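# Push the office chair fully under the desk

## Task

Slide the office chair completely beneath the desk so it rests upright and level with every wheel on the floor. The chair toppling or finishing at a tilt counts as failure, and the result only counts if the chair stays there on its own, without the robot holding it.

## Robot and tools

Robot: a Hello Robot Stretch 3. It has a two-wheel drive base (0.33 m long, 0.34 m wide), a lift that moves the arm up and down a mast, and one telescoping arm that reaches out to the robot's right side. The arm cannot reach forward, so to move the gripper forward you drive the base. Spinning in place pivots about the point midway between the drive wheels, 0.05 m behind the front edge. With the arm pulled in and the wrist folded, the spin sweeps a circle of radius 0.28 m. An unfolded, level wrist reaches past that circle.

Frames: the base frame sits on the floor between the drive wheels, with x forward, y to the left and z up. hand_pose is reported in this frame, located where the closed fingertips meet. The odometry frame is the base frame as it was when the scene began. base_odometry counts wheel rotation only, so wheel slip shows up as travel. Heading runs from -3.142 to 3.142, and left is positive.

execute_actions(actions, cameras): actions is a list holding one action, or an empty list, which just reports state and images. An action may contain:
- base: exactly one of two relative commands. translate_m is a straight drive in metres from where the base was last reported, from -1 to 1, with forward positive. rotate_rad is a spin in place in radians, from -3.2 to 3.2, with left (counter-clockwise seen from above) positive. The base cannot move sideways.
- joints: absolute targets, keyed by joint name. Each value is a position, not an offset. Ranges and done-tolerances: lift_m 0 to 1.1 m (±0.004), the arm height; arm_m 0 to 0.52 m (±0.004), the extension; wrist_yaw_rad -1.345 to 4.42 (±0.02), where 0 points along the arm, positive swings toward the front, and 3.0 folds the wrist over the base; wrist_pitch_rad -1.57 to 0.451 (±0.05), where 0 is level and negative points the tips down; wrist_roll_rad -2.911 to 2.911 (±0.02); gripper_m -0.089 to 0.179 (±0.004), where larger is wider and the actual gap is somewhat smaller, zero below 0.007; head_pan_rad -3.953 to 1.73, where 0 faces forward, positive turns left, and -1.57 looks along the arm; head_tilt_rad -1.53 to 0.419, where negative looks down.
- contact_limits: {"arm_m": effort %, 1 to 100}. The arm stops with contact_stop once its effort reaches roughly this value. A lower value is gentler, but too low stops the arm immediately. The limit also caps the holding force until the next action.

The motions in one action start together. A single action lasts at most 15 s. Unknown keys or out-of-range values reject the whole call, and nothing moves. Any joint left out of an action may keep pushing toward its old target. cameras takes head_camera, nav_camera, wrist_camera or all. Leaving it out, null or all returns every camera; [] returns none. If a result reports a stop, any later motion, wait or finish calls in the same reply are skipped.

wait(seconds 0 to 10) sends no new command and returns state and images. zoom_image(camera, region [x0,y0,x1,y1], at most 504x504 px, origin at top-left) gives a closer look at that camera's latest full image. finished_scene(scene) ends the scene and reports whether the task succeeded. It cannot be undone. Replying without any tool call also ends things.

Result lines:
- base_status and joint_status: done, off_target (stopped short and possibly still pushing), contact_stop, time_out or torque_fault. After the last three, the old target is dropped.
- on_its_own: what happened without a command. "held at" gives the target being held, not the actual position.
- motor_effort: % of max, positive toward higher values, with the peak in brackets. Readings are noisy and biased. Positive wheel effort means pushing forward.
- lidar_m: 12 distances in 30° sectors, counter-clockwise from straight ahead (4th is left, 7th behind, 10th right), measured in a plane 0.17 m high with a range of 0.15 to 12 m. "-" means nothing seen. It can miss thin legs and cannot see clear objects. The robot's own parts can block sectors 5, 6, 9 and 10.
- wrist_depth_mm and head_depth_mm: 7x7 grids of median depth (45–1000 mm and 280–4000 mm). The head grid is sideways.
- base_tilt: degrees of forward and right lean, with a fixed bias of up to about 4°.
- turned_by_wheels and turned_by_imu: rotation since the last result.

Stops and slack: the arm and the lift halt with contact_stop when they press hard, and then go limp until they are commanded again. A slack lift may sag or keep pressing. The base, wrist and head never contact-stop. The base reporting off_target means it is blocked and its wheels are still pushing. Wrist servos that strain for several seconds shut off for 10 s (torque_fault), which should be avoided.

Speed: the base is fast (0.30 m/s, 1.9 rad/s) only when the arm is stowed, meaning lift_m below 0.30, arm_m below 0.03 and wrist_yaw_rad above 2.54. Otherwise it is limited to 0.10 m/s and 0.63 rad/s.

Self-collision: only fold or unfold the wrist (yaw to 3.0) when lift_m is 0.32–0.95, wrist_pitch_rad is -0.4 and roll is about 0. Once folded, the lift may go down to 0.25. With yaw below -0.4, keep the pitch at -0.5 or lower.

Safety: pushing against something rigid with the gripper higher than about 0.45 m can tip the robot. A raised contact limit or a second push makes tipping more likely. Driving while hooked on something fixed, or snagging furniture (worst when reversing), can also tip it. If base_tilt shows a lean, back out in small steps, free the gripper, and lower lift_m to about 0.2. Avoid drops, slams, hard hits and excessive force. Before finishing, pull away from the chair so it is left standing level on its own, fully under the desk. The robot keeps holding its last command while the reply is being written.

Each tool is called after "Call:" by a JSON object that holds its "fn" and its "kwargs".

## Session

Call:
{"fn": "execute_actions", "kwargs": {"actions": []}}

Scene clock: 0.00 s.
base_odometry: x=+0.000 y=+0.000 heading=+0.000 (m, m, rad; odometry frame)
turned_by_wheels: +0.000 (rad since the last result)
turned_by_imu: +0.000 (rad since the last result)
base_tilt: forward=-1.2 right=-1.4 (deg)
lidar_m: 1.25 1.25 1.43 1.10 1.10 1.26 2.27 2.23 2.88 1.23 1.24 1.46
head_depth_mm: 1302 1318 1325 1342 1355 1363 1373 / 1267 1281 1290 1298 1308 1323 1332 / 1234 1241 1252 1263 1272 1284 1295 / 1204 1212 1216 1223 1239 1248 1256 / 1166 1178 1190 1198 1208 1214 1228 / 1139 1148 1155 1164 1173 1183 1193 / 1110 1119 1124 1131 1149 1152 1159
base_status: not commanded
joint_positions: lift_m=+0.591 arm_m=-0.002 wrist_yaw_rad=+2.918 wrist_pitch_rad=-0.450 wrist_roll_rad=-0.018 gripper_m=+0.037 head_pan_rad=-0.016 head_tilt_rad=-0.013
joint_status: not commanded
motor_effort: left_wheel=+0 right_wheel=+0 lift_m=+38 arm_m=+0 wrist_yaw_rad=+0 wrist_pitch_rad=+4 wrist_roll_rad=+0 gripper_m=+0 head_pan_rad=-1 head_tilt_rad=+3 (%)
hand_pose: x=+0.0277 y=+0.0718 z=+0.5965 quat_wxyz=(+0.233, +0.696, +0.082, +0.674) (m; base frame)
wrist_depth_mm: 793 905 - - - - - / 842 - - - - - - / 916 - - - - - - / - - - - - - - / - - - - - 920 912 / 855 841 - 856 - 806 789 / 740 739 734 721 706 701 691
pictures: head_camera (sideways: a quarter turn clockwise sets it upright), nav_camera (sideways: a quarter turn counterclockwise sets it upright), wrist_camera
Images, in order (width x height): head_camera 896x504, nav_camera 672x504, wrist_camera 644x364.

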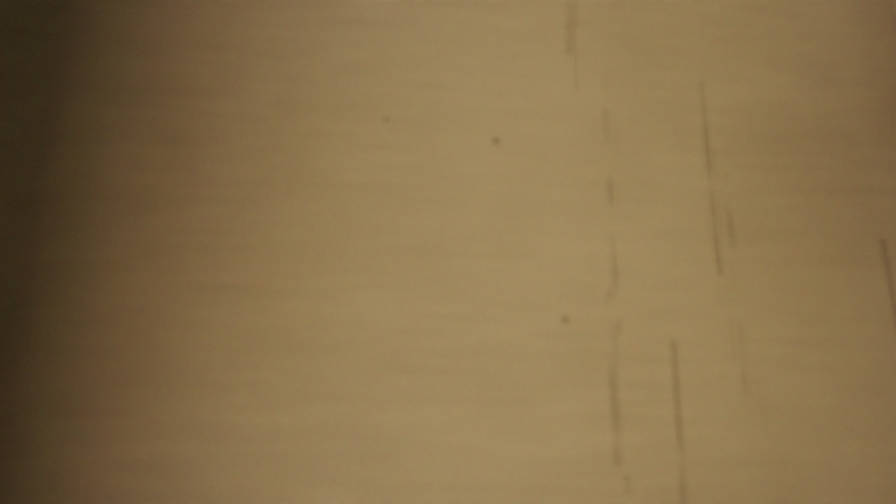

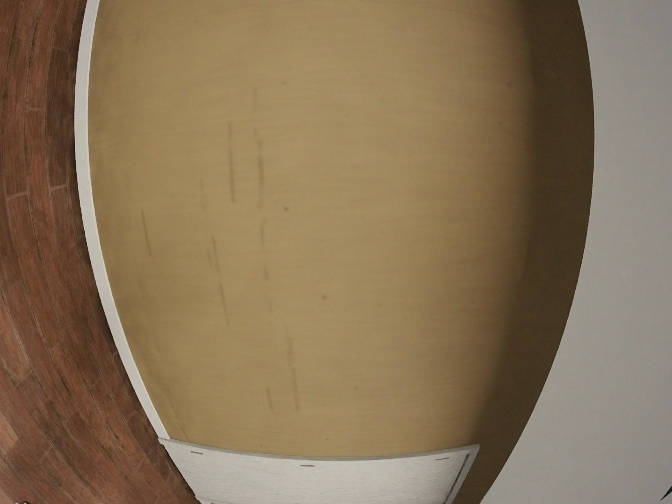

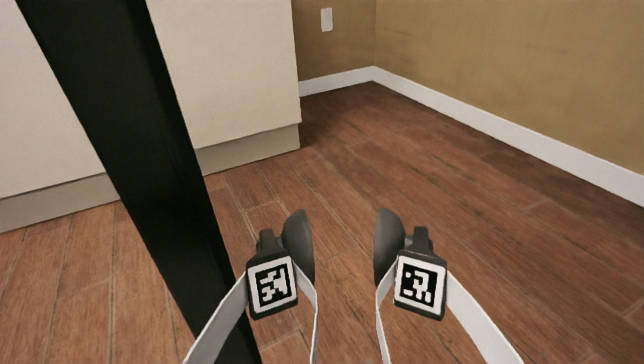

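Call:
{"fn": "execute_actions", "kwargs": {"actions": [{"joints":{"head_pan_rad":-1.9,"head_tilt_rad":-0.5}}], "cameras": ["nav_camera"]}}

Scene clock: 1.57 s.
base_odometry: x=+0.000 y=+0.000 heading=+0.000 (m, m, rad; odometry frame)
turned_by_wheels: +0.000 (rad since the last result)
turned_by_imu: +0.000 (rad since the last result)
base_tilt: forward=-1.1 right=-1.2 (deg)
lidar_m: 1.25 1.25 1.43 1.10 1.10 1.27 2.28 2.22 2.87 1.23 1.24 1.47
head_depth_mm: 2754 2907 3083 2590 1920 1531 1271 / 3057 3270 3389 2566 1912 1522 1263 / 3131 3422 3693 2601 1914 1524 1263 / 2941 3171 3444 2606 1907 1526 1266 / 2780 2953 3241 2554 1919 1516 1260 / 2646 2763 3088 2593 1918 1479 1261 / 2506 2632 2924 2572 1229 1441 1258
base_status: not commanded
joint_positions: lift_m=+0.591 arm_m=-0.002 wrist_yaw_rad=+2.918 wrist_pitch_rad=-0.450 wrist_roll_rad=-0.018 gripper_m=+0.037 head_pan_rad=-1.893 head_tilt_rad=-0.494
joint_status: all done
motor_effort: left_wheel=+0(0) right_wheel=+0(0) lift_m=+38(38) arm_m=+0(0) wrist_yaw_rad=+1(1) wrist_pitch_rad=+4(4) wrist_roll_rad=+0(1) gripper_m=+0(0) head_pan_rad=-3(31) head_tilt_rad=-4(42) (%)
hand_pose: x=+0.0277 y=+0.0718 z=+0.5965 quat_wxyz=(+0.233, +0.696, +0.082, +0.674) (m; base frame)
wrist_depth_mm: 807 932 - - - - - / 843 - - - - - - / 912 - - - - - - / - - - - - - - / - - - - - 959 918 / 870 874 - 812 - 804 793 / 756 757 708 722 722 701 675
pictures: nav_camera (sideways: a quarter turn counterclockwise sets it upright)
Images, in order (width x height): nav_camera 672x504.

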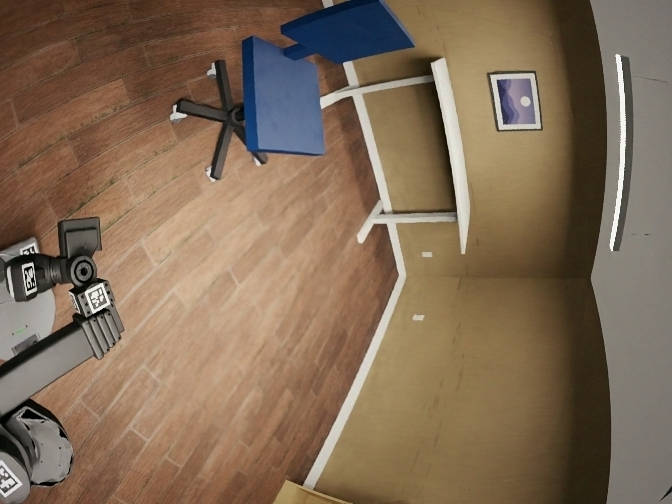

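Call:
{"fn": "execute_actions", "kwargs": {"actions": [{"base":{"rotate_rad":-0.59},"joints":{"wrist_yaw_rad":0,"wrist_pitch_rad":-0.4,"gripper_m":0.15}}], "cameras": []}}

Call:
{"fn": "execute_actions", "kwargs": {"actions": [{"base":{"translate_m":1.0},"joints":{"lift_m":0.15,"wrist_pitch_rad":0,"wrist_roll_rad":0}}], "cameras": []}}

Call:
{"fn": "execute_actions", "kwargs": {"actions": [{"base":{"rotate_rad":-0.2},"joints":{"head_pan_rad":-1.57,"head_tilt_rad":-0.7}}], "cameras": ["nav_camera","wrist_camera"]}}

Scene clock: 4.33 s.
base_odometry: x=+0.000 y=+0.000 heading=-0.590 (m, m, rad; odometry frame)
turned_by_wheels: -0.590 (rad since the last result)
turned_by_imu: -0.593 (rad since the last result)
base_tilt: forward=-1.0 right=-1.3 (deg)
lidar_m: 1.53 1.26 1.25 1.39 1.10 1.10 1.22 2.27 2.23 2.78 2.96 1.23
head_depth_mm: 2033 2162 2336 2368 1905 1520 1264 / 2120 2277 2473 2581 1910 1518 1267 / 2189 2398 2625 2586 1926 1525 1265 / 2301 2489 2732 2599 1908 1524 1265 / 2396 2636 2894 2571 1908 1521 1261 / 2518 2751 3092 2563 1916 1520 1267 / 2659 2935 3208 2573 1917 1520 1265
base_status: done
joint_positions: lift_m=+0.591 arm_m=-0.002 wrist_yaw_rad=+0.002 wrist_pitch_rad=-0.419 wrist_roll_rad=-0.018 gripper_m=+0.150 head_pan_rad=-1.893 head_tilt_rad=-0.494
joint_status: all done
motor_effort: left_wheel=+1(6) right_wheel=-2(5) lift_m=+38(38) arm_m=+0(0) wrist_yaw_rad=-1(2) wrist_pitch_rad=+5(5) wrist_roll_rad=+0(0) gripper_m=+0(81) head_pan_rad=-3(3) head_tilt_rad=-5(3) (%)
hand_pose: x=-0.0211 y=-0.3671 z=+0.6034 quat_wxyz=(+0.698, +0.149, -0.685, -0.145) (m; base frame)
wrist_depth_mm: - - - - - - - / - - - - - - - / - - - - - - - / - - - - - - - / - - - - - - 944 / 867 882 856 851 855 840 834 / 779 733 730 721 727 708 689
pictures: none
No camera images: the call's "cameras" was empty. Leave "cameras" out to get every camera's image.

Scene clock: 15.53 s.
base_odometry: x=+0.831 y=-0.556 heading=-0.590 (m, m, rad; odometry frame)
turned_by_wheels: +0.000 (rad since the last result)
turned_by_imu: +0.007 (rad since the last result)
base_tilt: forward=-1.1 right=-1.2 (deg)
lidar_m: 0.74 0.61 0.61 0.68 1.08 1.86 2.07 2.89 3.17 0.82 2.00 1.40
head_depth_mm: 2552 2748 3017 2562 1906 1520 1267 / 2651 2839 3122 2596 1906 1522 1268 / 2757 2995 3210 2580 1909 1070 1268 / 2895 3128 3403 2576 1224 976 1264 / 3019 3292 3518 2574 1229 970 1162 / 3096 3279 3442 2578 1227 895 849 / 2752 2712 2959 2583 625 857 1236
base_status: done
joint_positions: lift_m=+0.151 arm_m=-0.002 wrist_yaw_rad=+0.001 wrist_pitch_rad=-0.022 wrist_roll_rad=-0.007 gripper_m=+0.150 head_pan_rad=-1.893 head_tilt_rad=-0.494
joint_status: all done
motor_effort: left_wheel=+1(6) right_wheel=-2(2) lift_m=+15(32) arm_m=+0(0) wrist_yaw_rad=+0(2) wrist_pitch_rad=+6(5) wrist_roll_rad=+3(6) gripper_m=+0(0) head_pan_rad=-3(3) head_tilt_rad=-4(3) (%)
hand_pose: x=-0.0211 y=-0.3985 z=+0.2597 quat_wxyz=(+0.710, +0.009, -0.704, -0.008) (m; base frame)
wrist_depth_mm: - - 364 297 320 360 416 / - - - 518 559 - - / - - - - - - - / - - - - - - - / - - 873 614 590 932 844 / 677 694 462 581 475 601 604 / 519 479 464 486 451 340 442
pictures: none
No camera images: the call's "cameras" was empty. Leave "cameras" out to get every camera's image.

Scene clock: 16.77 s.
base_odometry: x=+0.831 y=-0.556 heading=-0.790 (m, m, rad; odometry frame)
turned_by_wheels: -0.200 (rad since the last result)
turned_by_imu: -0.201 (rad since the last result)
base_tilt: forward=-1.1 right=-1.3 (deg)
lidar_m: 0.89 0.64 0.61 0.63 0.85 1.86 1.91 2.61 2.90 0.81 2.01 2.27
head_depth_mm: 2648 2924 2494 1930 1569 1324 1143 / 2780 3064 2527 1931 1459 1326 1148 / 2958 3227 2542 1878 1065 1328 1146 / 3137 3416 2501 1242 1006 1273 1152 / 3075 3291 2525 1240 956 1251 1151 / 2362 2935 638 668 997 1330 1154 / 2134 2599 737 1771 1576 1337 1154
base_status: done
joint_positions: lift_m=+0.151 arm_m=-0.002 wrist_yaw_rad=+0.001 wrist_pitch_rad=-0.022 wrist_roll_rad=-0.007 gripper_m=+0.150 head_pan_rad=-1.577 head_tilt_rad=-0.691
joint_status: all done
motor_effort: left_wheel=+2(6) right_wheel=-3(6) lift_m=+14(14) arm_m=+0(0) wrist_yaw_rad=+0(1) wrist_pitch_rad=+6(6) wrist_roll_rad=+3(2) gripper_m=+0(0) head_pan_rad=+2(20) head_tilt_rad=-6(29) (%)
hand_pose: x=-0.0212 y=-0.3985 z=+0.2597 quat_wxyz=(+0.710, +0.008, -0.704, -0.008) (m; base frame)
wrist_depth_mm: - 276 303 351 414 - - / - 579 491 547 - - - / - - - - - - - / - - - - - - - / - - 651 625 735 910 825 / 675 688 575 481 611 608 611 / 504 449 497 461 445 461 441
pictures: nav_camera (sideways: a quarter turn counterclockwise sets it upright), wrist_camera
Images, in order (width x height): nav_camera 672x504, wrist_camera 644x364.

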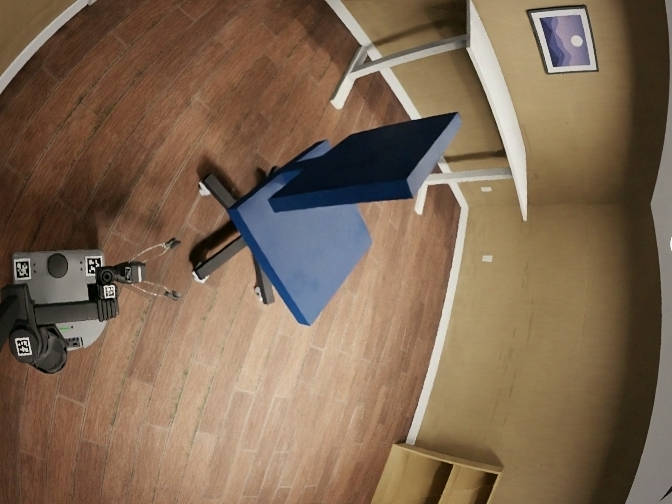

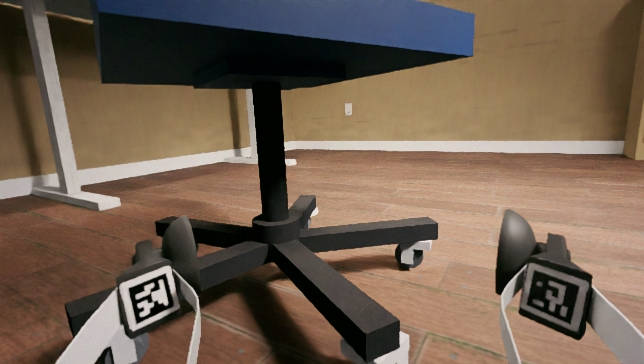

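Call:
{"fn": "execute_actions", "kwargs": {"actions": [{"base":{"translate_m":0.13}}], "cameras": []}}

Call:
{"fn": "execute_actions", "kwargs": {"actions": [{"joints":{"arm_m":0.47}}], "cameras": ["wrist_camera"]}}

Call:
{"fn": "execute_actions", "kwargs": {"actions": [{"joints":{"gripper_m":0.01}}], "cameras": []}}

Call:
{"fn": "execute_actions", "kwargs": {"actions": [{"joints":{"arm_m":0.25}}], "cameras": []}}

Call:
{"fn": "execute_actions", "kwargs": {"actions": [{"base":{"rotate_rad":-1.5}}], "cameras": ["nav_camera"]}}

Scene clock: 19.47 s.
base_odometry: x=+0.923 y=-0.649 heading=-0.790 (m, m, rad; odometry frame)
turned_by_wheels: +0.000 (rad since the last result)
turned_by_imu: +0.001 (rad since the last result)
base_tilt: forward=-1.1 right=-1.3 (deg)
lidar_m: 0.79 0.57 0.55 0.57 0.76 1.98 2.03 2.76 2.97 0.81 1.93 2.16
head_depth_mm: 2706 2945 2504 1929 1452 1329 1148 / 2832 3102 2522 1938 1033 1324 1153 / 2983 3219 2519 1242 1004 1246 1153 / 3156 3403 2540 639 806 1250 1153 / 2798 2994 673 791 1062 1297 1152 / 2456 2742 848 1781 1578 1338 1155 / 2129 2517 2539 1939 1579 1335 1157
base_status: done
joint_positions: lift_m=+0.151 arm_m=-0.002 wrist_yaw_rad=+0.001 wrist_pitch_rad=-0.022 wrist_roll_rad=-0.007 gripper_m=+0.150 head_pan_rad=-1.577 head_tilt_rad=-0.691
joint_status: not commanded
motor_effort: left_wheel=+2(8) right_wheel=-3(2) lift_m=+14(14) arm_m=+0(0) wrist_yaw_rad=+0(0) wrist_pitch_rad=+6(6) wrist_roll_rad=+3(3) gripper_m=+0(0) head_pan_rad=+2(2) head_tilt_rad=-6(4) (%)
hand_pose: x=-0.0212 y=-0.3985 z=+0.2597 quat_wxyz=(+0.710, +0.008, -0.704, -0.008) (m; base frame)
wrist_depth_mm: - - 330 296 328 412 - / - - 596 521 - - - / - - - - - - - / - - - - - - - / - - 784 575 643 650 817 / 679 708 466 575 466 602 603 / 511 476 417 480 446 344 445
pictures: none
No camera images: the call's "cameras" was empty. Leave "cameras" out to get every camera's image.

Scene clock: 24.13 s.
base_odometry: x=+0.923 y=-0.649 heading=-0.790 (m, m, rad; odometry frame)
turned_by_wheels: +0.000 (rad since the last result)
turned_by_imu: +0.000 (rad since the last result)
base_tilt: forward=-0.9 right=-1.4 (deg)
lidar_m: 0.79 0.57 0.55 0.57 0.76 1.98 2.03 2.77 2.96 0.81 1.93 2.16
head_depth_mm: 2733 3016 2484 1936 1462 1323 1146 / 2861 3094 2478 1929 1038 1328 1143 / 2992 3251 2508 1237 1006 1247 1148 / 3151 3374 2532 639 804 1249 1147 / 2784 3053 670 790 1065 1300 1153 / 2439 2731 845 1777 1587 1330 1153 / 2138 2527 2521 1937 1571 1333 1155
base_status: not commanded
joint_positions: lift_m=+0.151 arm_m=+0.470 wrist_yaw_rad=+0.000 wrist_pitch_rad=-0.021 wrist_roll_rad=-0.006 gripper_m=+0.150 head_pan_rad=-1.577 head_tilt_rad=-0.691
joint_status: all done
motor_effort: left_wheel=+2(1) right_wheel=-3(3) lift_m=+14(15) arm_m=+2(4) wrist_yaw_rad=+0(1) wrist_pitch_rad=+6(6) wrist_roll_rad=+3(3) gripper_m=+0(0) head_pan_rad=+2(2) head_tilt_rad=-6(6) (%)
hand_pose: x=-0.0213 y=-0.8703 z=+0.2599 quat_wxyz=(+0.710, +0.008, -0.705, -0.008) (m; base frame)
wrist_depth_mm: - - 288 84 87 - - / - - - 87 89 - - / - - - 90 92 - - / - - - 93 95 - - / - - 932 97 99 888 795 / 665 696 639 101 103 589 591 / 511 479 486 105 106 457 439
pictures: wrist_camera
Images, in order (width x height): wrist_camera 644x364.

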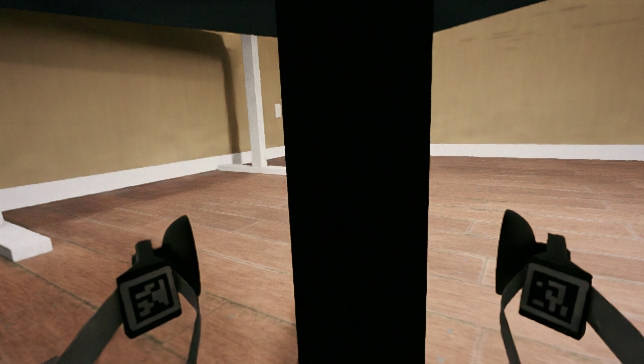

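Scene clock: 26.03 s.
base_odometry: x=+0.923 y=-0.649 heading=-0.790 (m, m, rad; odometry frame)
turned_by_wheels: +0.000 (rad since the last result)
turned_by_imu: +0.000 (rad since the last result)
base_tilt: forward=-1.0 right=-1.3 (deg)
lidar_m: 0.79 0.57 0.55 0.57 0.76 1.98 2.03 2.77 2.98 0.81 1.94 2.16
head_depth_mm: 2681 2968 2503 1932 1452 1324 1149 / 2857 3110 2514 1935 1030 1320 1152 / 2998 3222 2513 1239 1005 1245 1144 / 3148 3362 2534 638 803 1252 1146 / 2750 3057 671 788 1025 1302 1151 / 2484 2763 847 1754 1580 1334 1150 / 2142 2514 2531 1959 1594 1327 1157
base_status: not commanded
joint_positions: lift_m=+0.151 arm_m=+0.470 wrist_yaw_rad=-0.012 wrist_pitch_rad=-0.021 wrist_roll_rad=-0.006 gripper_m=+0.011 head_pan_rad=-1.577 head_tilt_rad=-0.691
joint_status: all done
motor_effort: left_wheel=-4(4) right_wheel=+8(8) lift_m=+14(14) arm_m=+2(3) wrist_yaw_rad=+9(10) wrist_pitch_rad=+6(6) wrist_roll_rad=+3(3) gripper_m=-25(96) head_pan_rad=+2(2) head_tilt_rad=-6(6) (%)
hand_pose: x=-0.0246 y=-0.8703 z=+0.2599 quat_wxyz=(+0.709, +0.003, -0.705, -0.012) (m; base frame)
wrist_depth_mm: - - 283 84 91 - - / - - - 86 95 - - / - - - 89 98 - - / - - - 92 102 - - / - 954 - 95 99 864 812 / 673 650 642 99 102 622 582 / 501 488 484 102 115 459 461
pictures: none
No camera images: the call's "cameras" was empty. Leave "cameras" out to get every camera's image.

Scene clock: 28.90 s.
base_odometry: x=+0.923 y=-0.649 heading=-0.789 (m, m, rad; odometry frame)
turned_by_wheels: +0.001 (rad since the last result)
turned_by_imu: +0.001 (rad since the last result)
base_tilt: forward=-1.2 right=-1.2 (deg)
lidar_m: 0.79 0.57 0.55 0.57 0.76 1.98 2.03 2.76 2.98 0.60 1.93 2.16
head_depth_mm: 2712 2965 2523 1946 1568 883 1145 / 2826 3145 2488 1923 1005 865 1153 / 3020 3239 2503 1935 1002 846 1015 / 3180 3340 2505 1938 1006 842 1089 / 2759 3045 2504 1930 982 793 1090 / 2471 2796 2410 486 1463 1336 1131 / 2117 2536 2322 1940 1576 1338 1157
base_status: not commanded
joint_positions: lift_m=+0.151 arm_m=+0.251 wrist_yaw_rad=+0.047 wrist_pitch_rad=-0.020 wrist_roll_rad=-0.006 gripper_m=+0.014 head_pan_rad=-1.577 head_tilt_rad=-0.692
joint_status: all done
on_its_own: wrist_yaw_rad is held at +0.045, not at your +0.000, by its stall guard, which is not easing now
motor_effort: left_wheel=+5(11) right_wheel=-8(19) lift_m=+16(15) arm_m=-7(12) wrist_yaw_rad=-1(19) wrist_pitch_rad=+6(6) wrist_roll_rad=+2(3) gripper_m=-18(25) head_pan_rad=+3(3) head_tilt_rad=-5(6) (%)
hand_pose: x=-0.0095 y=-0.6514 z=+0.2602 quat_wxyz=(+0.709, +0.024, -0.704, +0.009) (m; base frame)
wrist_depth_mm: 270 272 286 97 195 - - / - - - 99 - - - / - - - 103 - - - / - - - 106 - - - / - 984 961 110 120 838 833 / 676 664 683 113 117 605 592 / 506 356 467 118 302 465 461
pictures: none
No camera images: the call's "cameras" was empty. Leave "cameras" out to get every camera's image.

Scene clock: 32.23 s.
base_odometry: x=+0.923 y=-0.649 heading=-2.289 (m, m, rad; odometry frame)
turned_by_wheels: -1.500 (rad since the last result)
turned_by_imu: -1.169 (rad since the last result)
base_tilt: forward=-1.1 right=-1.3 (deg)
lidar_m: 1.90 2.12 0.90 0.59 0.54 0.54 0.68 1.41 2.02 0.63 3.00 3.26
head_depth_mm: 2186 2303 2399 498 582 1238 1151 / 2448 2570 2505 499 583 809 1149 / 3402 3535 2527 500 582 764 1060 / 3292 3466 2494 501 581 734 1137 / 3084 3312 2517 501 582 810 1156 / 2798 3052 2513 502 582 811 1127 / 2683 2942 2532 502 1462 1328 1150
base_status: done
joint_positions: lift_m=+0.151 arm_m=+0.250 wrist_yaw_rad=+0.145 wrist_pitch_rad=-0.020 wrist_roll_rad=-0.005 gripper_m=+0.014 head_pan_rad=-1.577 head_tilt_rad=-0.692
joint_status: not commanded
on_its_own: wrist_yaw_rad is held at +0.145, not at your +0.000, by its stall guard, which is not easing now
motor_effort: left_wheel=+1(39) right_wheel=-2(62) lift_m=+15(16) arm_m=-2(7) wrist_yaw_rad=-1(75) wrist_pitch_rad=+6(7) wrist_roll_rad=+2(2) gripper_m=-16(30) head_pan_rad=+3(2) head_tilt_rad=-6(5) (%)
hand_pose: x=+0.0155 y=-0.6483 z=+0.2601 quat_wxyz=(+0.708, +0.058, -0.703, +0.044) (m; base frame)
wrist_depth_mm: - 275 220 120 214 325 - / - - - 125 - - - / - - - 128 - - - / - - - 133 - - - / - 975 - 136 472 840 832 / 681 646 681 140 147 593 589 / 512 484 331 147 302 444 454
pictures: nav_camera (sideways: a quarter turn counterclockwise sets it upright)
Images, in order (width x height): nav_camera 672x504.

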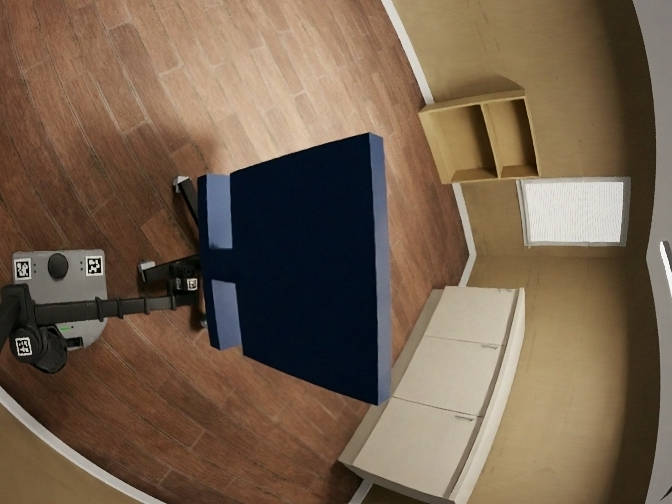

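Call:
{"fn": "execute_actions", "kwargs": {"actions": [{"joints":{"arm_m":0.05}}], "cameras": []}}

Call:
{"fn": "execute_actions", "kwargs": {"actions": [{"base":{"rotate_rad":-0.72}}], "cameras": []}}

Call:
{"fn": "execute_actions", "kwargs": {"actions": [{"base":{"translate_m":1.0}}], "cameras": []}}

Call:
{"fn": "execute_actions", "kwargs": {"actions": [{"base":{"translate_m":0.7},"joints":{"head_pan_rad":1.2,"head_tilt_rad":-0.5}}], "cameras": ["nav_camera"]}}

Scene clock: 35.17 s.
base_odometry: x=+0.923 y=-0.649 heading=-2.289 (m, m, rad; odometry frame)
turned_by_wheels: +0.000 (rad since the last result)
turned_by_imu: +0.000 (rad since the last result)
base_tilt: forward=-1.1 right=-1.3 (deg)
lidar_m: 1.90 2.12 0.89 0.59 0.54 0.54 0.68 1.40 2.02 0.63 3.00 3.28
head_depth_mm: 2209 2298 2397 499 582 1242 1150 / 2443 2583 2491 499 583 810 1148 / 3392 3565 2499 500 582 765 1150 / 3250 3386 2513 500 582 736 1150 / 3056 3279 2525 500 581 810 1152 / 2787 3024 2519 501 582 810 1130 / 2645 2957 2514 503 1462 1333 1154
base_status: not commanded
joint_positions: lift_m=+0.151 arm_m=+0.050 wrist_yaw_rad=+0.145 wrist_pitch_rad=-0.019 wrist_roll_rad=-0.005 gripper_m=+0.013 head_pan_rad=-1.577 head_tilt_rad=-0.692
joint_status: all done
on_its_own: wrist_yaw_rad is held at +0.145, not at your +0.000, by its stall guard, which is not easing now
motor_effort: left_wheel=+2(2) right_wheel=-3(3) lift_m=+15(15) arm_m=-2(7) wrist_yaw_rad=+0(8) wrist_pitch_rad=+5(6) wrist_roll_rad=+3(2) gripper_m=-1(16) head_pan_rad=+2(3) head_tilt_rad=-4(5) (%)
hand_pose: x=+0.0154 y=-0.4484 z=+0.2605 quat_wxyz=(+0.708, +0.058, -0.703, +0.044) (m; base frame)
wrist_depth_mm: - 273 252 236 234 288 - / - - - 400 - - - / - - - - - - - / - - - - - - - / - - 944 - 612 872 817 / 683 647 610 361 - 606 584 / 513 505 332 343 339 326 311
pictures: none
No camera images: the call's "cameras" was empty. Leave "cameras" out to get every camera's image.

Scene clock: 37.27 s.
base_odometry: x=+0.923 y=-0.649 heading=-3.009 (m, m, rad; odometry frame)
turned_by_wheels: -0.720 (rad since the last result)
turned_by_imu: -0.724 (rad since the last result)
base_tilt: forward=-1.1 right=-1.4 (deg)
lidar_m: 3.23 2.56 1.90 1.19 0.65 0.54 0.54 0.60 0.97 2.02 0.63 3.00
head_depth_mm: 2142 2395 2492 1937 1571 1329 1146 / 2191 2437 2524 1939 1577 1326 1144 / 1922 1952 2278 1929 1571 1329 1146 / 1863 1959 2210 1939 1580 1332 1143 / 1879 2031 2263 1934 1499 868 1148 / 1942 2078 2347 520 599 712 1087 / 1986 2142 2399 486 534 622 744
base_status: done
joint_positions: lift_m=+0.151 arm_m=+0.050 wrist_yaw_rad=+0.145 wrist_pitch_rad=-0.019 wrist_roll_rad=-0.005 gripper_m=+0.013 head_pan_rad=-1.577 head_tilt_rad=-0.692
joint_status: not commanded
on_its_own: wrist_yaw_rad is held at +0.145, not at your +0.000, by its stall guard, which is not easing now
motor_effort: left_wheel=+2(6) right_wheel=-2(6) lift_m=+16(16) arm_m=-2(2) wrist_yaw_rad=+1(0) wrist_pitch_rad=+5(5) wrist_roll_rad=+3(2) gripper_m=+0(0) head_pan_rad=+1(2) head_tilt_rad=-6(5) (%)
hand_pose: x=+0.0154 y=-0.4484 z=+0.2605 quat_wxyz=(+0.708, +0.058, -0.703, +0.044) (m; base frame)
wrist_depth_mm: 263 297 - - - - - / - - - - - - - / - - - - - - - / - - - - - - - / - - 935 - 919 874 815 / 529 623 641 583 - 603 596 / 342 368 397 481 471 473 457
pictures: none
No camera images: the call's "cameras" was empty. Leave "cameras" out to get every camera's image.

Scene clock: 48.47 s.
base_odometry: x=-0.069 y=-0.780 heading=-3.009 (m, m, rad; odometry frame)
turned_by_wheels: +0.000 (rad since the last result)
turned_by_imu: +0.000 (rad since the last result)
base_tilt: forward=-1.0 right=-1.4 (deg)
lidar_m: 2.25 1.88 1.93 1.48 1.81 1.52 1.52 0.68 0.68 2.21 2.54 2.12
head_depth_mm: 1866 1979 2221 1942 1572 847 1099 / 1913 2033 2290 1943 1565 1265 1116 / 1953 2097 2317 1933 1572 1323 1148 / 2022 2174 2372 1944 1573 1324 1145 / 2075 2214 2425 1950 1577 1333 1153 / 2481 2843 2520 1928 1576 1323 1155 / 2663 3021 2531 1949 1574 1330 1156
base_status: done
joint_positions: lift_m=+0.151 arm_m=+0.050 wrist_yaw_rad=+0.144 wrist_pitch_rad=-0.022 wrist_roll_rad=-0.004 gripper_m=+0.013 head_pan_rad=-1.577 head_tilt_rad=-0.693
joint_status: not commanded
on_its_own: wrist_yaw_rad is held at +0.145, not at your +0.000, by its stall guard, which is not easing now
motor_effort: left_wheel=+0(14) right_wheel=-1(39) lift_m=+15(16) arm_m=+2(3) wrist_yaw_rad=+1(66) wrist_pitch_rad=+6(7) wrist_roll_rad=+2(2) gripper_m=+0(20) head_pan_rad=+2(2) head_tilt_rad=-4(5) (%)
hand_pose: x=+0.0152 y=-0.4477 z=+0.2596 quat_wxyz=(+0.708, +0.059, -0.703, +0.043) (m; base frame)
wrist_depth_mm: - - - - - - - / - - - - - - - / - - - - - - - / - - - - - - - / - 965 932 - 912 825 818 / 667 661 634 575 - 592 575 / 507 501 492 473 469 460 450
pictures: none
No camera images: the call's "cameras" was empty. Leave "cameras" out to get every camera's image.

Scene clock: 56.67 s.
base_odometry: x=-0.762 y=-0.873 heading=-3.009 (m, m, rad; odometry frame)
turned_by_wheels: +0.000 (rad since the last result)
turned_by_imu: +0.004 (rad since the last result)
base_tilt: forward=-1.0 right=-1.4 (deg)
lidar_m: 1.57 1.76 1.42 1.79 1.52 2.20 2.20 1.26 2.36 2.35 1.58 1.57
head_depth_mm: 1541 1675 1328 2112 1887 1497 1248 / 1524 1639 1214 1972 1758 1494 1257 / 1504 1624 1213 2025 1880 1504 1248 / 1489 1605 1215 1994 1884 1509 1254 / 1469 1584 1217 1989 1880 1493 1255 / 1454 1572 1209 1945 1887 1505 1250 / 1420 1549 1213 1908 1870 1503 1253
base_status: done
joint_positions: lift_m=+0.151 arm_m=+0.050 wrist_yaw_rad=+0.144 wrist_pitch_rad=-0.022 wrist_roll_rad=-0.004 gripper_m=+0.013 head_pan_rad=+1.193 head_tilt_rad=-0.507
joint_status: all done
on_its_own: wrist_yaw_rad is held at +0.145, not at your +0.000, by its stall guard, which is not easing now
motor_effort: left_wheel=+0(6) right_wheel=+0(3) lift_m=+16(16) arm_m=+2(2) wrist_yaw_rad=+2(1) wrist_pitch_rad=+6(6) wrist_roll_rad=+2(2) gripper_m=+0(0) head_pan_rad=+3(31) head_tilt_rad=+4(29) (%)
hand_pose: x=+0.0153 y=-0.4477 z=+0.2596 quat_wxyz=(+0.708, +0.059, -0.703, +0.043) (m; base frame)
wrist_depth_mm: - - - - - - - / - - - - - - - / - - - - - - - / - - - - - - - / - 939 946 - 945 834 806 / 668 648 637 587 - 591 584 / 508 508 492 484 469 463 455
pictures: nav_camera (sideways: a quarter turn counterclockwise sets it upright)
Images, in order (width x height): nav_camera 672x504.

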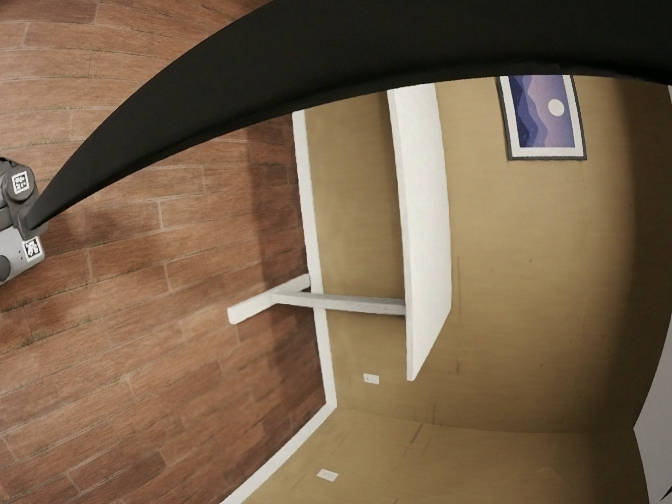

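Call:
{"fn": "execute_actions", "kwargs": {"actions": [{"base":{"translate_m":-0.9},"joints":{"head_pan_rad":-2.2,"head_tilt_rad":-0.8,"arm_m":0,"wrist_yaw_rad":0,"gripper_m":0.15}}], "cameras": ["nav_camera"]}}

Scene clock: 66.87 s.
base_odometry: x=+0.130 y=-0.754 heading=-3.009 (m, m, rad; odometry frame)
turned_by_wheels: +0.000 (rad since the last result)
turned_by_imu: -0.005 (rad since the last result)
base_tilt: forward=-1.1 right=-1.4 (deg)
lidar_m: 2.45 2.04 1.52 1.97 1.57 1.32 1.32 1.47 0.55 2.17 2.44 2.29
head_depth_mm: 1782 1812 529 426 1369 1261 1116 / 2096 2292 2135 1049 640 773 1114 / 2519 2612 2142 1740 929 804 1114 / 2573 2783 2145 1116 935 819 1098 / 2465 2602 2154 1115 934 840 1135 / 1855 2095 2164 1763 939 858 1117 / 1795 2019 2169 1749 1473 1225 1120
base_status: done
joint_positions: lift_m=+0.151 arm_m=+0.000 wrist_yaw_rad=+0.001 wrist_pitch_rad=-0.022 wrist_roll_rad=-0.004 gripper_m=+0.150 head_pan_rad=-2.193 head_tilt_rad=-0.790
joint_status: all done
motor_effort: left_wheel=+1(5) right_wheel=-1(4) lift_m=+16(16) arm_m=-2(2) wrist_yaw_rad=-1(2) wrist_pitch_rad=+6(7) wrist_roll_rad=+2(1) gripper_m=+0(83) head_pan_rad=-3(33) head_tilt_rad=-7(36) (%)
hand_pose: x=-0.0211 y=-0.4009 z=+0.2597 quat_wxyz=(+0.709, +0.009, -0.705, -0.008) (m; base frame)
wrist_depth_mm: - - - - 307 325 263 / - - - - - - - / - - - - - - - / - - - - - - - / - - 944 892 884 899 831 / 677 717 639 624 581 458 602 / 512 474 484 472 470 424 289
pictures: nav_camera (sideways: a quarter turn counterclockwise sets it upright)
Images, in order (width x height): nav_camera 672x504.

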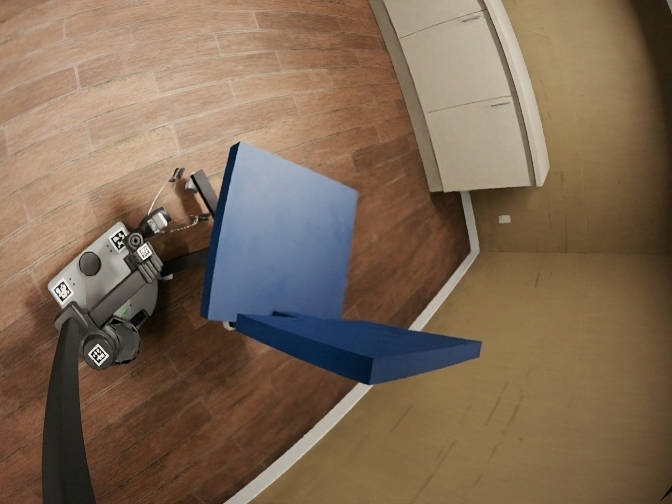

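Call:
{"fn": "execute_actions", "kwargs": {"actions": [{"base":{"rotate_rad":-0.5}}], "cameras": ["wrist_camera"]}}

Scene clock: 68.80 s.
base_odometry: x=+0.130 y=-0.754 heading=+2.774 (m, m, rad; odometry frame)
turned_by_wheels: -0.500 (rad since the last result)
turned_by_imu: -0.503 (rad since the last result)
base_tilt: forward=-1.0 right=-1.4 (deg)
lidar_m: 2.29 2.45 2.04 1.52 1.96 1.54 1.32 1.32 1.49 0.56 2.17 2.46
head_depth_mm: 1192 1321 1495 1646 1452 1265 1112 / 1276 1433 1633 1731 1463 1261 1115 / 1373 1561 1793 1739 1470 1265 1123 / 1487 1705 1961 1648 1402 1196 1112 / 1616 1793 551 540 894 807 1063 / 1788 2090 2167 1755 938 808 1087 / 1985 2388 2156 1752 937 811 1047
base_status: done
joint_positions: lift_m=+0.151 arm_m=+0.000 wrist_yaw_rad=+0.001 wrist_pitch_rad=-0.022 wrist_roll_rad=-0.004 gripper_m=+0.150 head_pan_rad=-2.193 head_tilt_rad=-0.790
joint_status: not commanded
motor_effort: left_wheel=+2(6) right_wheel=-3(5) lift_m=+16(16) arm_m=-2(2) wrist_yaw_rad=+0(0) wrist_pitch_rad=+6(6) wrist_roll_rad=+2(2) gripper_m=+0(0) head_pan_rad=-3(3) head_tilt_rad=-7(6) (%)
hand_pose: x=-0.0213 y=-0.4009 z=+0.2597 quat_wxyz=(+0.709, +0.008, -0.705, -0.008) (m; base frame)
wrist_depth_mm: 270 271 239 226 239 326 961 / - - - 305 - - - / - - - - - - - / - - - 329 - - - / - - 957 336 859 884 826 / 682 716 554 337 543 599 594 / 512 468 343 320 330 316 295
pictures: wrist_camera
Images, in order (width x height): wrist_camera 644x364.

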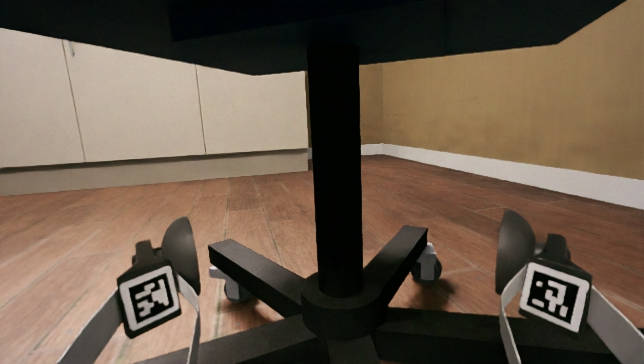

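Call:
{"fn": "execute_actions", "kwargs": {"actions": [{"joints":{"arm_m":0.24}}], "cameras": []}}

Call:
{"fn": "execute_actions", "kwargs": {"actions": [{"joints":{"gripper_m":0.0}}], "cameras": []}}

Call:
{"fn": "execute_actions", "kwargs": {"actions": [{"base":{"rotate_rad":1.2},"joints":{"head_pan_rad":-1.57}}], "cameras": ["nav_camera"]}}

Scene clock: 72.00 s.
base_odometry: x=+0.130 y=-0.754 heading=+2.774 (m, m, rad; odometry frame)
turned_by_wheels: +0.000 (rad since the last result)
turned_by_imu: +0.000 (rad since the last result)
base_tilt: forward=-1.0 right=-1.4 (deg)
lidar_m: 2.29 2.45 2.04 1.52 1.96 1.55 1.32 1.32 1.49 0.56 2.17 2.46
head_depth_mm: 1193 1320 1497 1638 1464 1264 1114 / 1275 1431 1629 1743 1470 1261 1112 / 1370 1548 1799 1747 1459 1263 1124 / 1488 1696 1953 1650 1404 1201 1133 / 1615 1801 552 542 894 806 1061 / 1794 2080 2159 1749 936 808 1085 / 1992 2404 2172 1759 938 808 1045
base_status: not commanded
joint_positions: lift_m=+0.151 arm_m=+0.240 wrist_yaw_rad=+0.000 wrist_pitch_rad=-0.022 wrist_roll_rad=-0.004 gripper_m=+0.150 head_pan_rad=-2.193 head_tilt_rad=-0.790
joint_status: all done
motor_effort: left_wheel=+2(2) right_wheel=-3(3) lift_m=+16(16) arm_m=+2(3) wrist_yaw_rad=-1(0) wrist_pitch_rad=+6(7) wrist_roll_rad=+2(2) gripper_m=+0(0) head_pan_rad=-3(3) head_tilt_rad=-6(6) (%)
hand_pose: x=-0.0213 y=-0.6403 z=+0.2598 quat_wxyz=(+0.709, +0.008, -0.705, -0.008) (m; base frame)
wrist_depth_mm: - 277 71 60 67 - - / - - - 62 70 - - / - - - 64 72 - - / - - - 66 75 - - / - - 834 69 77 885 795 / 681 714 600 71 81 604 603 / 510 339 460 74 84 410 434
pictures: none
No camera images: the call's "cameras" was empty. Leave "cameras" out to get every camera's image.

Scene clock: 74.00 s.
base_odometry: x=+0.130 y=-0.754 heading=+2.774 (m, m, rad; odometry frame)
turned_by_wheels: +0.000 (rad since the last result)
turned_by_imu: +0.000 (rad since the last result)
base_tilt: forward=-1.0 right=-1.3 (deg)
lidar_m: 2.29 2.44 2.03 1.52 1.96 1.55 1.32 1.32 1.49 0.55 2.17 2.47
head_depth_mm: 1186 1322 1491 1643 1460 1256 1113 / 1284 1431 1628 1733 1462 1268 1118 / 1371 1554 1807 1739 1463 1264 1121 / 1482 1705 1952 1654 1403 1197 1134 / 1623 1800 553 546 895 807 1062 / 1786 2089 2174 1742 937 807 1092 / 1974 2402 2156 1763 937 811 1045
base_status: not commanded
joint_positions: lift_m=+0.151 arm_m=+0.240 wrist_yaw_rad=+0.010 wrist_pitch_rad=-0.022 wrist_roll_rad=-0.004 gripper_m=+0.001 head_pan_rad=-2.193 head_tilt_rad=-0.790
joint_status: all done
motor_effort: left_wheel=+5(5) right_wheel=-9(9) lift_m=+15(16) arm_m=+2(2) wrist_yaw_rad=-7(7) wrist_pitch_rad=+6(6) wrist_roll_rad=+2(2) gripper_m=-33(100) head_pan_rad=-3(3) head_tilt_rad=-6(6) (%)
hand_pose: x=-0.0189 y=-0.6403 z=+0.2598 quat_wxyz=(+0.709, +0.011, -0.705, -0.004) (m; base frame)
wrist_depth_mm: - 277 233 61 65 - - / - - - 62 67 - - / - - - 65 69 - - / - - - 66 71 - - / - 991 863 69 72 847 818 / 681 659 - 71 74 627 581 / 496 475 469 74 80 359 452
pictures: none
No camera images: the call's "cameras" was empty. Leave "cameras" out to get every camera's image.

Scene clock: 77.23 s.
base_odometry: x=+0.130 y=-0.754 heading=-2.309 (m, m, rad; odometry frame)
turned_by_wheels: +1.199 (rad since the last result)
turned_by_imu: +0.396 (rad since the last result)
base_tilt: forward=-1.1 right=-1.4 (deg)
lidar_m: 2.57 2.11 1.53 1.53 1.54 1.22 1.20 1.27 1.86 0.56 2.33 2.41
head_depth_mm: 1808 2467 2145 413 464 1220 1095 / 1824 2076 2153 1734 432 562 1107 / 1869 2125 2145 1112 933 804 1072 / 1886 2166 2171 1705 931 839 1079 / 1925 2208 2150 1748 934 1219 1114 / 1949 2253 2167 1754 1414 1268 1119 / 1991 2286 2173 1751 1471 1265 1116
base_status: done
joint_positions: lift_m=+0.151 arm_m=+0.240 wrist_yaw_rad=-0.201 wrist_pitch_rad=-0.021 wrist_roll_rad=-0.005 gripper_m=+0.017 head_pan_rad=-1.577 head_tilt_rad=-0.790
joint_status: all done
on_its_own: wrist_yaw_rad is held at -0.190, not at your +0.000, by its stall guard, which is not easing now; gripper_m is held at +0.016, not at your +0.000, by its stall guard, which is still easing
motor_effort: left_wheel=-7(28) right_wheel=+14(44) lift_m=+16(16) arm_m=+2(2) wrist_yaw_rad=+8(57) wrist_pitch_rad=+6(6) wrist_roll_rad=+2(1) gripper_m=-27(38) head_pan_rad=+3(25) head_tilt_rad=-6(7) (%)
hand_pose: x=-0.0726 y=-0.6352 z=+0.2600 quat_wxyz=(+0.705, -0.063, -0.702, -0.079) (m; base frame)
wrist_depth_mm: - - 258 68 71 - - / - - - 71 73 - - / - - - 73 76 - - / - - - 75 78 - - / - 964 - 78 79 850 824 / 660 651 - 81 82 616 587 / 510 500 348 84 86 308 454
pictures: nav_camera (sideways: a quarter turn counterclockwise sets it upright)
Images, in order (width x height): nav_camera 672x504.

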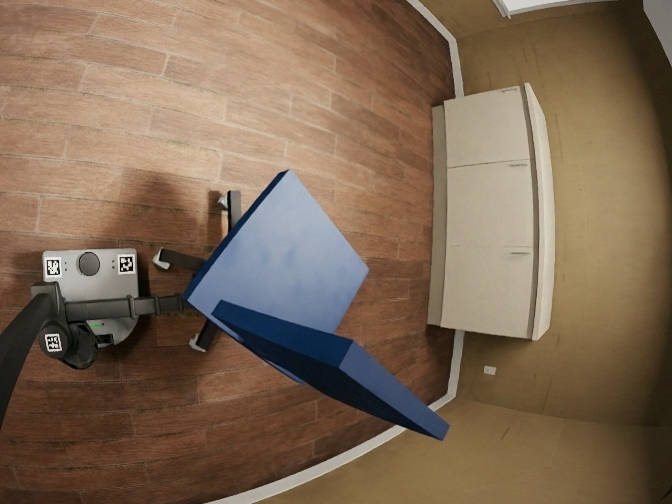

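Call:
{"fn": "execute_actions", "kwargs": {"actions": [{"joints":{"arm_m":0.05,"gripper_m":0.008}}], "cameras": []}}

Call:
{"fn": "execute_actions", "kwargs": {"actions": [{"base":{"rotate_rad":1.2}}], "cameras": ["nav_camera"]}}

Scene clock: 79.67 s.
base_odometry: x=+0.130 y=-0.754 heading=-2.308 (m, m, rad; odometry frame)
turned_by_wheels: +0.001 (rad since the last result)
turned_by_imu: +0.002 (rad since the last result)
base_tilt: forward=-1.1 right=-1.4 (deg)
lidar_m: 2.57 2.12 1.53 1.53 1.53 1.22 1.20 1.27 1.87 0.47 2.34 2.41
head_depth_mm: 1809 2454 2112 1730 346 390 1077 / 1842 2094 2129 1734 930 335 697 / 1852 2135 2127 1744 928 804 686 / 1897 2172 2157 1727 933 801 747 / 1923 2200 2161 1744 934 820 1119 / 1965 2269 2140 1752 1468 1220 1110 / 1995 2284 2146 1742 1471 1269 1114
base_status: not commanded
joint_positions: lift_m=+0.151 arm_m=+0.113 wrist_yaw_rad=-0.157 wrist_pitch_rad=-0.016 wrist_roll_rad=-0.005 gripper_m=+0.012 head_pan_rad=-1.576 head_tilt_rad=-0.793
joint_status: arm_m contact_stop (moved -0.127 of -0.190); the others done
on_its_own: wrist_yaw_rad is held at -0.190, not at your +0.000, by its stall guard, which is still easing; arm_m is slack since a contact_stop, until your next command for it (your +0.050 is given up)
motor_effort: left_wheel=+7(12) right_wheel=-14(27) lift_m=+19(19) arm_m=+0(18) wrist_yaw_rad=-21(27) wrist_pitch_rad=+5(6) wrist_roll_rad=+2(2) gripper_m=-21(71) head_pan_rad=+2(2) head_tilt_rad=-4(6) (%)
hand_pose: x=-0.0615 y=-0.5107 z=+0.2610 quat_wxyz=(+0.706, -0.049, -0.703, -0.062) (m; base frame)
wrist_depth_mm: - 269 250 97 274 - - / - - - 100 - - - / - - - 103 - - - / - - - 106 - - - / - - - 109 827 871 836 / 682 663 663 114 120 602 587 / 516 511 349 118 452 328 454
pictures: none
No camera images: the call's "cameras" was empty. Leave "cameras" out to get every camera's image.

not run: a stop came earlier in this reply.

Call:
{"fn": "execute_actions", "kwargs": {"actions": [{"base":{"rotate_rad":1.0},"joints":{"arm_m":0.12}}], "cameras": ["nav_camera"]}}

Scene clock: 82.40 s.
base_odometry: x=+0.130 y=-0.754 heading=-1.309 (m, m, rad; odometry frame)
turned_by_wheels: +0.999 (rad since the last result)
turned_by_imu: +0.424 (rad since the last result)
base_tilt: forward=-1.0 right=-1.4 (deg)
lidar_m: 2.20 2.06 1.57 1.57 1.15 1.11 1.15 1.56 2.14 0.47 2.48 2.66
head_depth_mm: 1843 2077 2129 1743 347 455 1074 / 1964 2207 2129 1734 347 386 718 / 2084 2354 2129 1732 929 334 536 / 2236 2539 2123 1740 928 791 721 / 2986 2824 2146 1747 955 1220 1113 / 3173 2808 2169 1747 1464 1267 1125 / 2926 2797 2165 1745 1467 1269 1120
base_status: rotate_rad off_target (by the wheels' count: +0.9989 of +1.0000)
joint_positions: lift_m=+0.151 arm_m=+0.120 wrist_yaw_rad=-0.319 wrist_pitch_rad=-0.019 wrist_roll_rad=-0.005 gripper_m=+0.012 head_pan_rad=-1.576 head_tilt_rad=-0.793
joint_status: all done
on_its_own: wrist_yaw_rad is held at -0.246, not at your +0.000, by its stall guard, which is still easing; right_wheel is at rest, and its effort (+32) is outside its rest range (-18 to +18)
motor_effort: left_wheel=-16(26) right_wheel=+32(46) lift_m=+18(19) arm_m=+2(15) wrist_yaw_rad=+51(72) wrist_pitch_rad=+5(6) wrist_roll_rad=+3(2) gripper_m=-24(28) head_pan_rad=+1(2) head_tilt_rad=-5(4) (%)
hand_pose: x=-0.1017 y=-0.5076 z=+0.2604 quat_wxyz=(+0.699, -0.105, -0.697, -0.119) (m; base frame)
wrist_depth_mm: - 276 282 98 99 - - / - - - 101 102 - - / - - - 105 106 - - / - - - 109 109 - - / - 960 959 110 109 859 829 / 672 649 670 114 112 639 589 / 507 501 498 120 121 462 320
pictures: nav_camera (sideways: a quarter turn counterclockwise sets it upright)
Images, in order (width x height): nav_camera 672x504.

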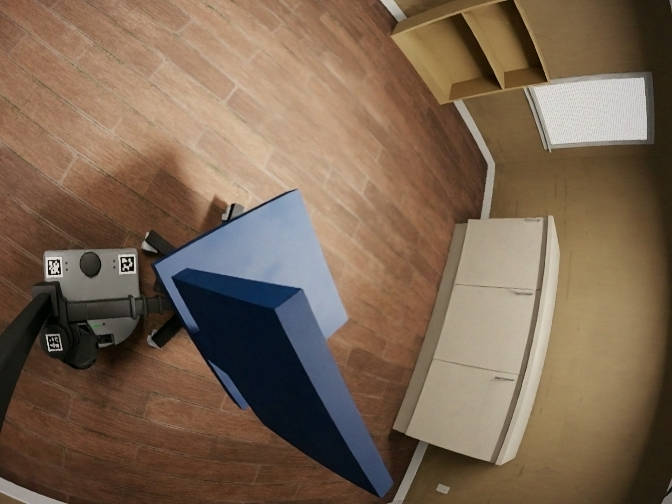

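Call:
{"fn": "execute_actions", "kwargs": {"actions": [{"base":{"rotate_rad":0.8},"joints":{"arm_m":0.05}}], "cameras": ["nav_camera"]}}

Scene clock: 84.83 s.
base_odometry: x=+0.130 y=-0.754 heading=-0.510 (m, m, rad; odometry frame)
turned_by_wheels: +0.799 (rad since the last result)
turned_by_imu: +0.689 (rad since the last result)
base_tilt: forward=-1.0 right=-1.3 (deg)
lidar_m: 1.58 1.99 1.35 1.11 1.10 1.20 1.85 2.14 0.40 0.40 2.67 2.21
head_depth_mm: 2654 2763 2127 1725 929 312 452 / 2473 2662 2132 1728 929 311 444 / 2448 2569 2133 1747 931 307 436 / 2254 2590 2146 1737 931 306 427 / 2338 2599 2147 1750 1396 306 422 / 2277 2525 2153 1752 1475 1242 1116 / 2209 2456 2123 1738 1476 1271 1119
base_status: rotate_rad off_target (by the wheels' count: +0.7991 of +0.8000)
joint_positions: lift_m=+0.151 arm_m=+0.050 wrist_yaw_rad=-0.440 wrist_pitch_rad=-0.019 wrist_roll_rad=-0.005 gripper_m=+0.012 head_pan_rad=-1.576 head_tilt_rad=-0.793
joint_status: all done
on_its_own: wrist_yaw_rad is held at -0.427, not at your +0.000, by its stall guard, which is not easing now; left_wheel is at rest, and its effort (-21) is outside its rest range (-18 to +18)
motor_effort: left_wheel=-21(37) right_wheel=+13(45) lift_m=+18(19) arm_m=-1(8) wrist_yaw_rad=+9(59) wrist_pitch_rad=+5(6) wrist_roll_rad=+2(2) gripper_m=-18(26) head_pan_rad=+2(2) head_tilt_rad=-5(5) (%)
hand_pose: x=-0.1304 y=-0.4265 z=+0.2605 quat_wxyz=(+0.691, -0.147, -0.689, -0.161) (m; base frame)
wrist_depth_mm: - 267 280 96 189 - - / - - - 99 - - - / - - - 103 - - - / - - - 106 - - - / - - - 109 113 840 812 / 679 674 675 113 115 600 582 / 507 502 489 117 442 467 308
pictures: nav_camera (sideways: a quarter turn counterclockwise sets it upright)
Images, in order (width x height): nav_camera 672x504.

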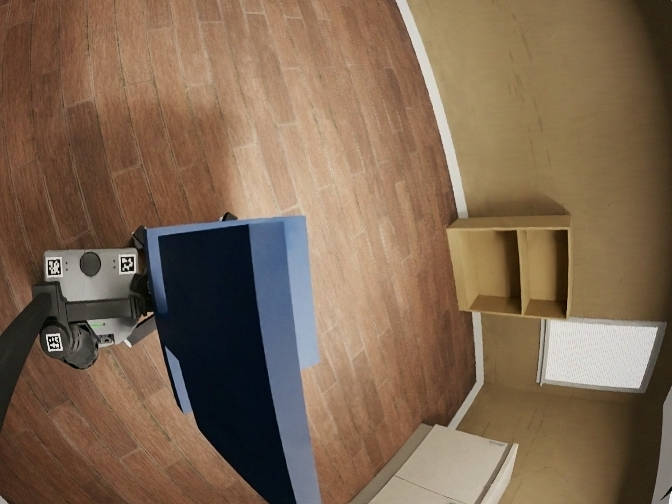

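Call:
{"fn": "execute_actions", "kwargs": {"actions": [{"base":{"rotate_rad":-0.95}}], "cameras": []}}

Call:
{"fn": "execute_actions", "kwargs": {"actions": [{"base":{"translate_m":1.0}}], "cameras": []}}

Call:
{"fn": "execute_actions", "kwargs": {"actions": [{"base":{"rotate_rad":2.8},"joints":{"head_tilt_rad":-0.4}}], "cameras": ["nav_camera"]}}

Scene clock: 87.63 s.
base_odometry: x=+0.130 y=-0.754 heading=-1.459 (m, m, rad; odometry frame)
turned_by_wheels: -0.949 (rad since the last result)
turned_by_imu: -0.878 (rad since the last result)
base_tilt: forward=-1.1 right=-1.2 (deg)
lidar_m: 2.67 2.20 1.57 1.98 1.23 1.10 1.11 1.32 2.14 0.40 2.60 2.49
head_depth_mm: 1793 2019 2108 1727 1463 318 1059 / 1842 2099 2109 1713 931 302 478 / 1916 2190 2131 1736 929 300 361 / 1998 2304 2145 1739 931 806 342 / 2095 2417 2156 1745 933 806 749 / 2181 2601 2152 1732 1468 1220 1121 / 2894 2778 2174 1750 1469 1264 1121
base_status: rotate_rad off_target (by the wheels' count: -0.9491 of -0.9500)
joint_positions: lift_m=+0.151 arm_m=+0.050 wrist_yaw_rad=-0.171 wrist_pitch_rad=-0.020 wrist_roll_rad=-0.005 gripper_m=+0.012 head_pan_rad=-1.576 head_tilt_rad=-0.793
joint_status: not commanded
on_its_own: wrist_yaw_rad is held at -0.427, not at your +0.000, by its stall guard, which is still easing; right_wheel is at rest, and its effort (-19) is outside its rest range (-18 to +18)
motor_effort: left_wheel=+18(27) right_wheel=-19(54) lift_m=+18(18) arm_m=+2(3) wrist_yaw_rad=-77(76) wrist_pitch_rad=+6(6) wrist_roll_rad=+2(2) gripper_m=-27(30) head_pan_rad=+3(2) head_tilt_rad=-3(5) (%)
hand_pose: x=-0.0649 y=-0.4467 z=+0.2602 quat_wxyz=(+0.706, -0.053, -0.703, -0.068) (m; base frame)
wrist_depth_mm: - 268 177 96 308 - - / - - - 100 - - - / - - - 102 - - - / - - - 106 - - - / - - 879 110 889 829 836 / 686 666 - 113 - 600 578 / 512 507 431 117 471 324 417
pictures: none
No camera images: the call's "cameras" was empty. Leave "cameras" out to get every camera's image.

Scene clock: 98.67 s.
base_odometry: x=+0.240 y=-1.748 heading=-1.461 (m, m, rad; odometry frame)
turned_by_wheels: -0.001 (rad since the last result)
turned_by_imu: -0.508 (rad since the last result)
base_tilt: forward=-1.0 right=-1.4 (deg)
lidar_m: 1.77 1.77 1.57 1.57 1.88 2.19 2.00 2.01 0.38 2.28 2.29 1.71
head_depth_mm: 2033 2347 2142 1728 927 799 339 / 2018 2318 2135 1725 927 804 342 / 1993 2289 2144 1729 930 803 328 / 1976 2265 2154 1749 931 803 332 / 1954 2232 2145 1747 1464 1263 1119 / 1923 2192 2142 1733 1468 1261 1117 / 1893 2168 2153 1748 1471 1270 1117
base_status: translate_m off_target (by the wheels' count: +0.9999 of +1.0000)
joint_positions: lift_m=+0.151 arm_m=+0.049 wrist_yaw_rad=-0.649 wrist_pitch_rad=-0.021 wrist_roll_rad=-0.005 gripper_m=+0.012 head_pan_rad=-1.576 head_tilt_rad=-0.793
joint_status: not commanded
on_its_own: wrist_yaw_rad is held at -0.643, not at your +0.000, by its stall guard, which is not easing now; right_wheel is at rest, and its effort (+43) is outside its rest range (-18 to +18)
motor_effort: left_wheel=-8(25) right_wheel=+43(44) lift_m=+18(18) arm_m=+8(8) wrist_yaw_rad=+2(77) wrist_pitch_rad=+6(6) wrist_roll_rad=+3(2) gripper_m=-19(28) head_pan_rad=+2(2) head_tilt_rad=-3(5) (%)
hand_pose: x=-0.1759 y=-0.3975 z=+0.2598 quat_wxyz=(+0.670, -0.217, -0.671, -0.233) (m; base frame)
wrist_depth_mm: - 277 286 93 253 - - / - - - 96 - - - / - - - 100 - - - / - - - 103 - - - / - 945 - 106 110 848 813 / 675 661 672 110 112 615 582 / 507 497 443 114 433 342 434
pictures: none
No camera images: the call's "cameras" was empty. Leave "cameras" out to get every camera's image.

Scene clock: 104.23 s.
base_odometry: x=+0.240 y=-1.748 heading=+1.338 (m, m, rad; odometry frame)
turned_by_wheels: +2.798 (rad since the last result)
turned_by_imu: +0.652 (rad since the last result)
base_tilt: forward=-1.1 right=-1.4 (deg)
lidar_m: 2.13 1.77 1.47 1.95 1.74 1.67 1.72 2.24 0.38 2.29 1.98 2.09
head_depth_mm: 2330 2498 2153 2241 2155 1650 1346 / 2464 2652 2227 2378 2123 1652 1340 / 2598 2801 2946 2703 2135 1639 1337 / 2699 2910 3214 3089 2125 1641 1340 / 2851 3029 3340 3019 2137 1637 1344 / 2643 2752 2933 2941 2146 1650 1333 / 2327 2433 2326 2487 2139 1642 1334
base_status: rotate_rad off_target (by the wheels' count: +2.7983 of +2.8000)
joint_positions: lift_m=+0.151 arm_m=+0.050 wrist_yaw_rad=-0.679 wrist_pitch_rad=-0.022 wrist_roll_rad=-0.005 gripper_m=+0.012 head_pan_rad=-1.576 head_tilt_rad=-0.408
joint_status: all done
on_its_own: wrist_yaw_rad is held at -0.683, not at your +0.000, by its stall guard, which is not easing now; left_wheel is at rest, and its effort (-21) is outside its rest range (-18 to +18); right_wheel is at rest, and its effort (+50) is outside its rest range (-18 to +18)
motor_effort: left_wheel=-21(33) right_wheel=+50(52) lift_m=+19(18) arm_m=+4(9) wrist_yaw_rad=-3(15) wrist_pitch_rad=+6(6) wrist_roll_rad=+2(2) gripper_m=-18(20) head_pan_rad=+2(2) head_tilt_rad=+5(38) (%)
hand_pose: x=-0.1821 y=-0.3933 z=+0.2597 quat_wxyz=(+0.666, -0.227, -0.667, -0.244) (m; base frame)
wrist_depth_mm: - 275 279 94 255 - - / - - - 97 - - - / - - - 100 - - - / - - - 103 - - - / - 960 - 106 113 856 832 / 673 655 687 110 113 607 588 / 516 496 451 114 431 332 444
pictures: nav_camera (sideways: a quarter turn counterclockwise sets it upright)
Images, in order (width x height): nav_camera 672x504.

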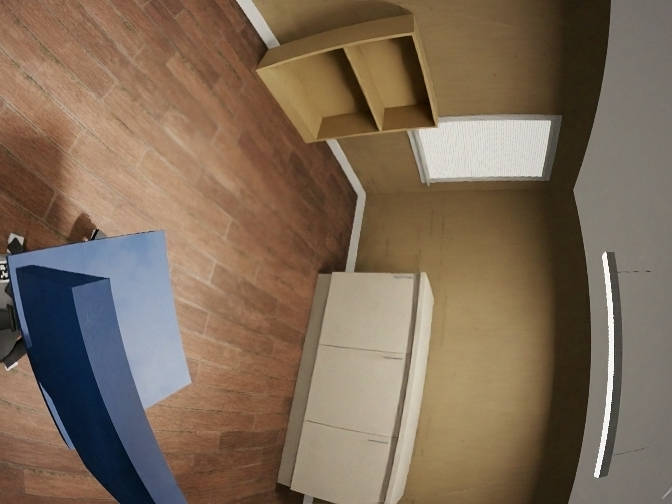

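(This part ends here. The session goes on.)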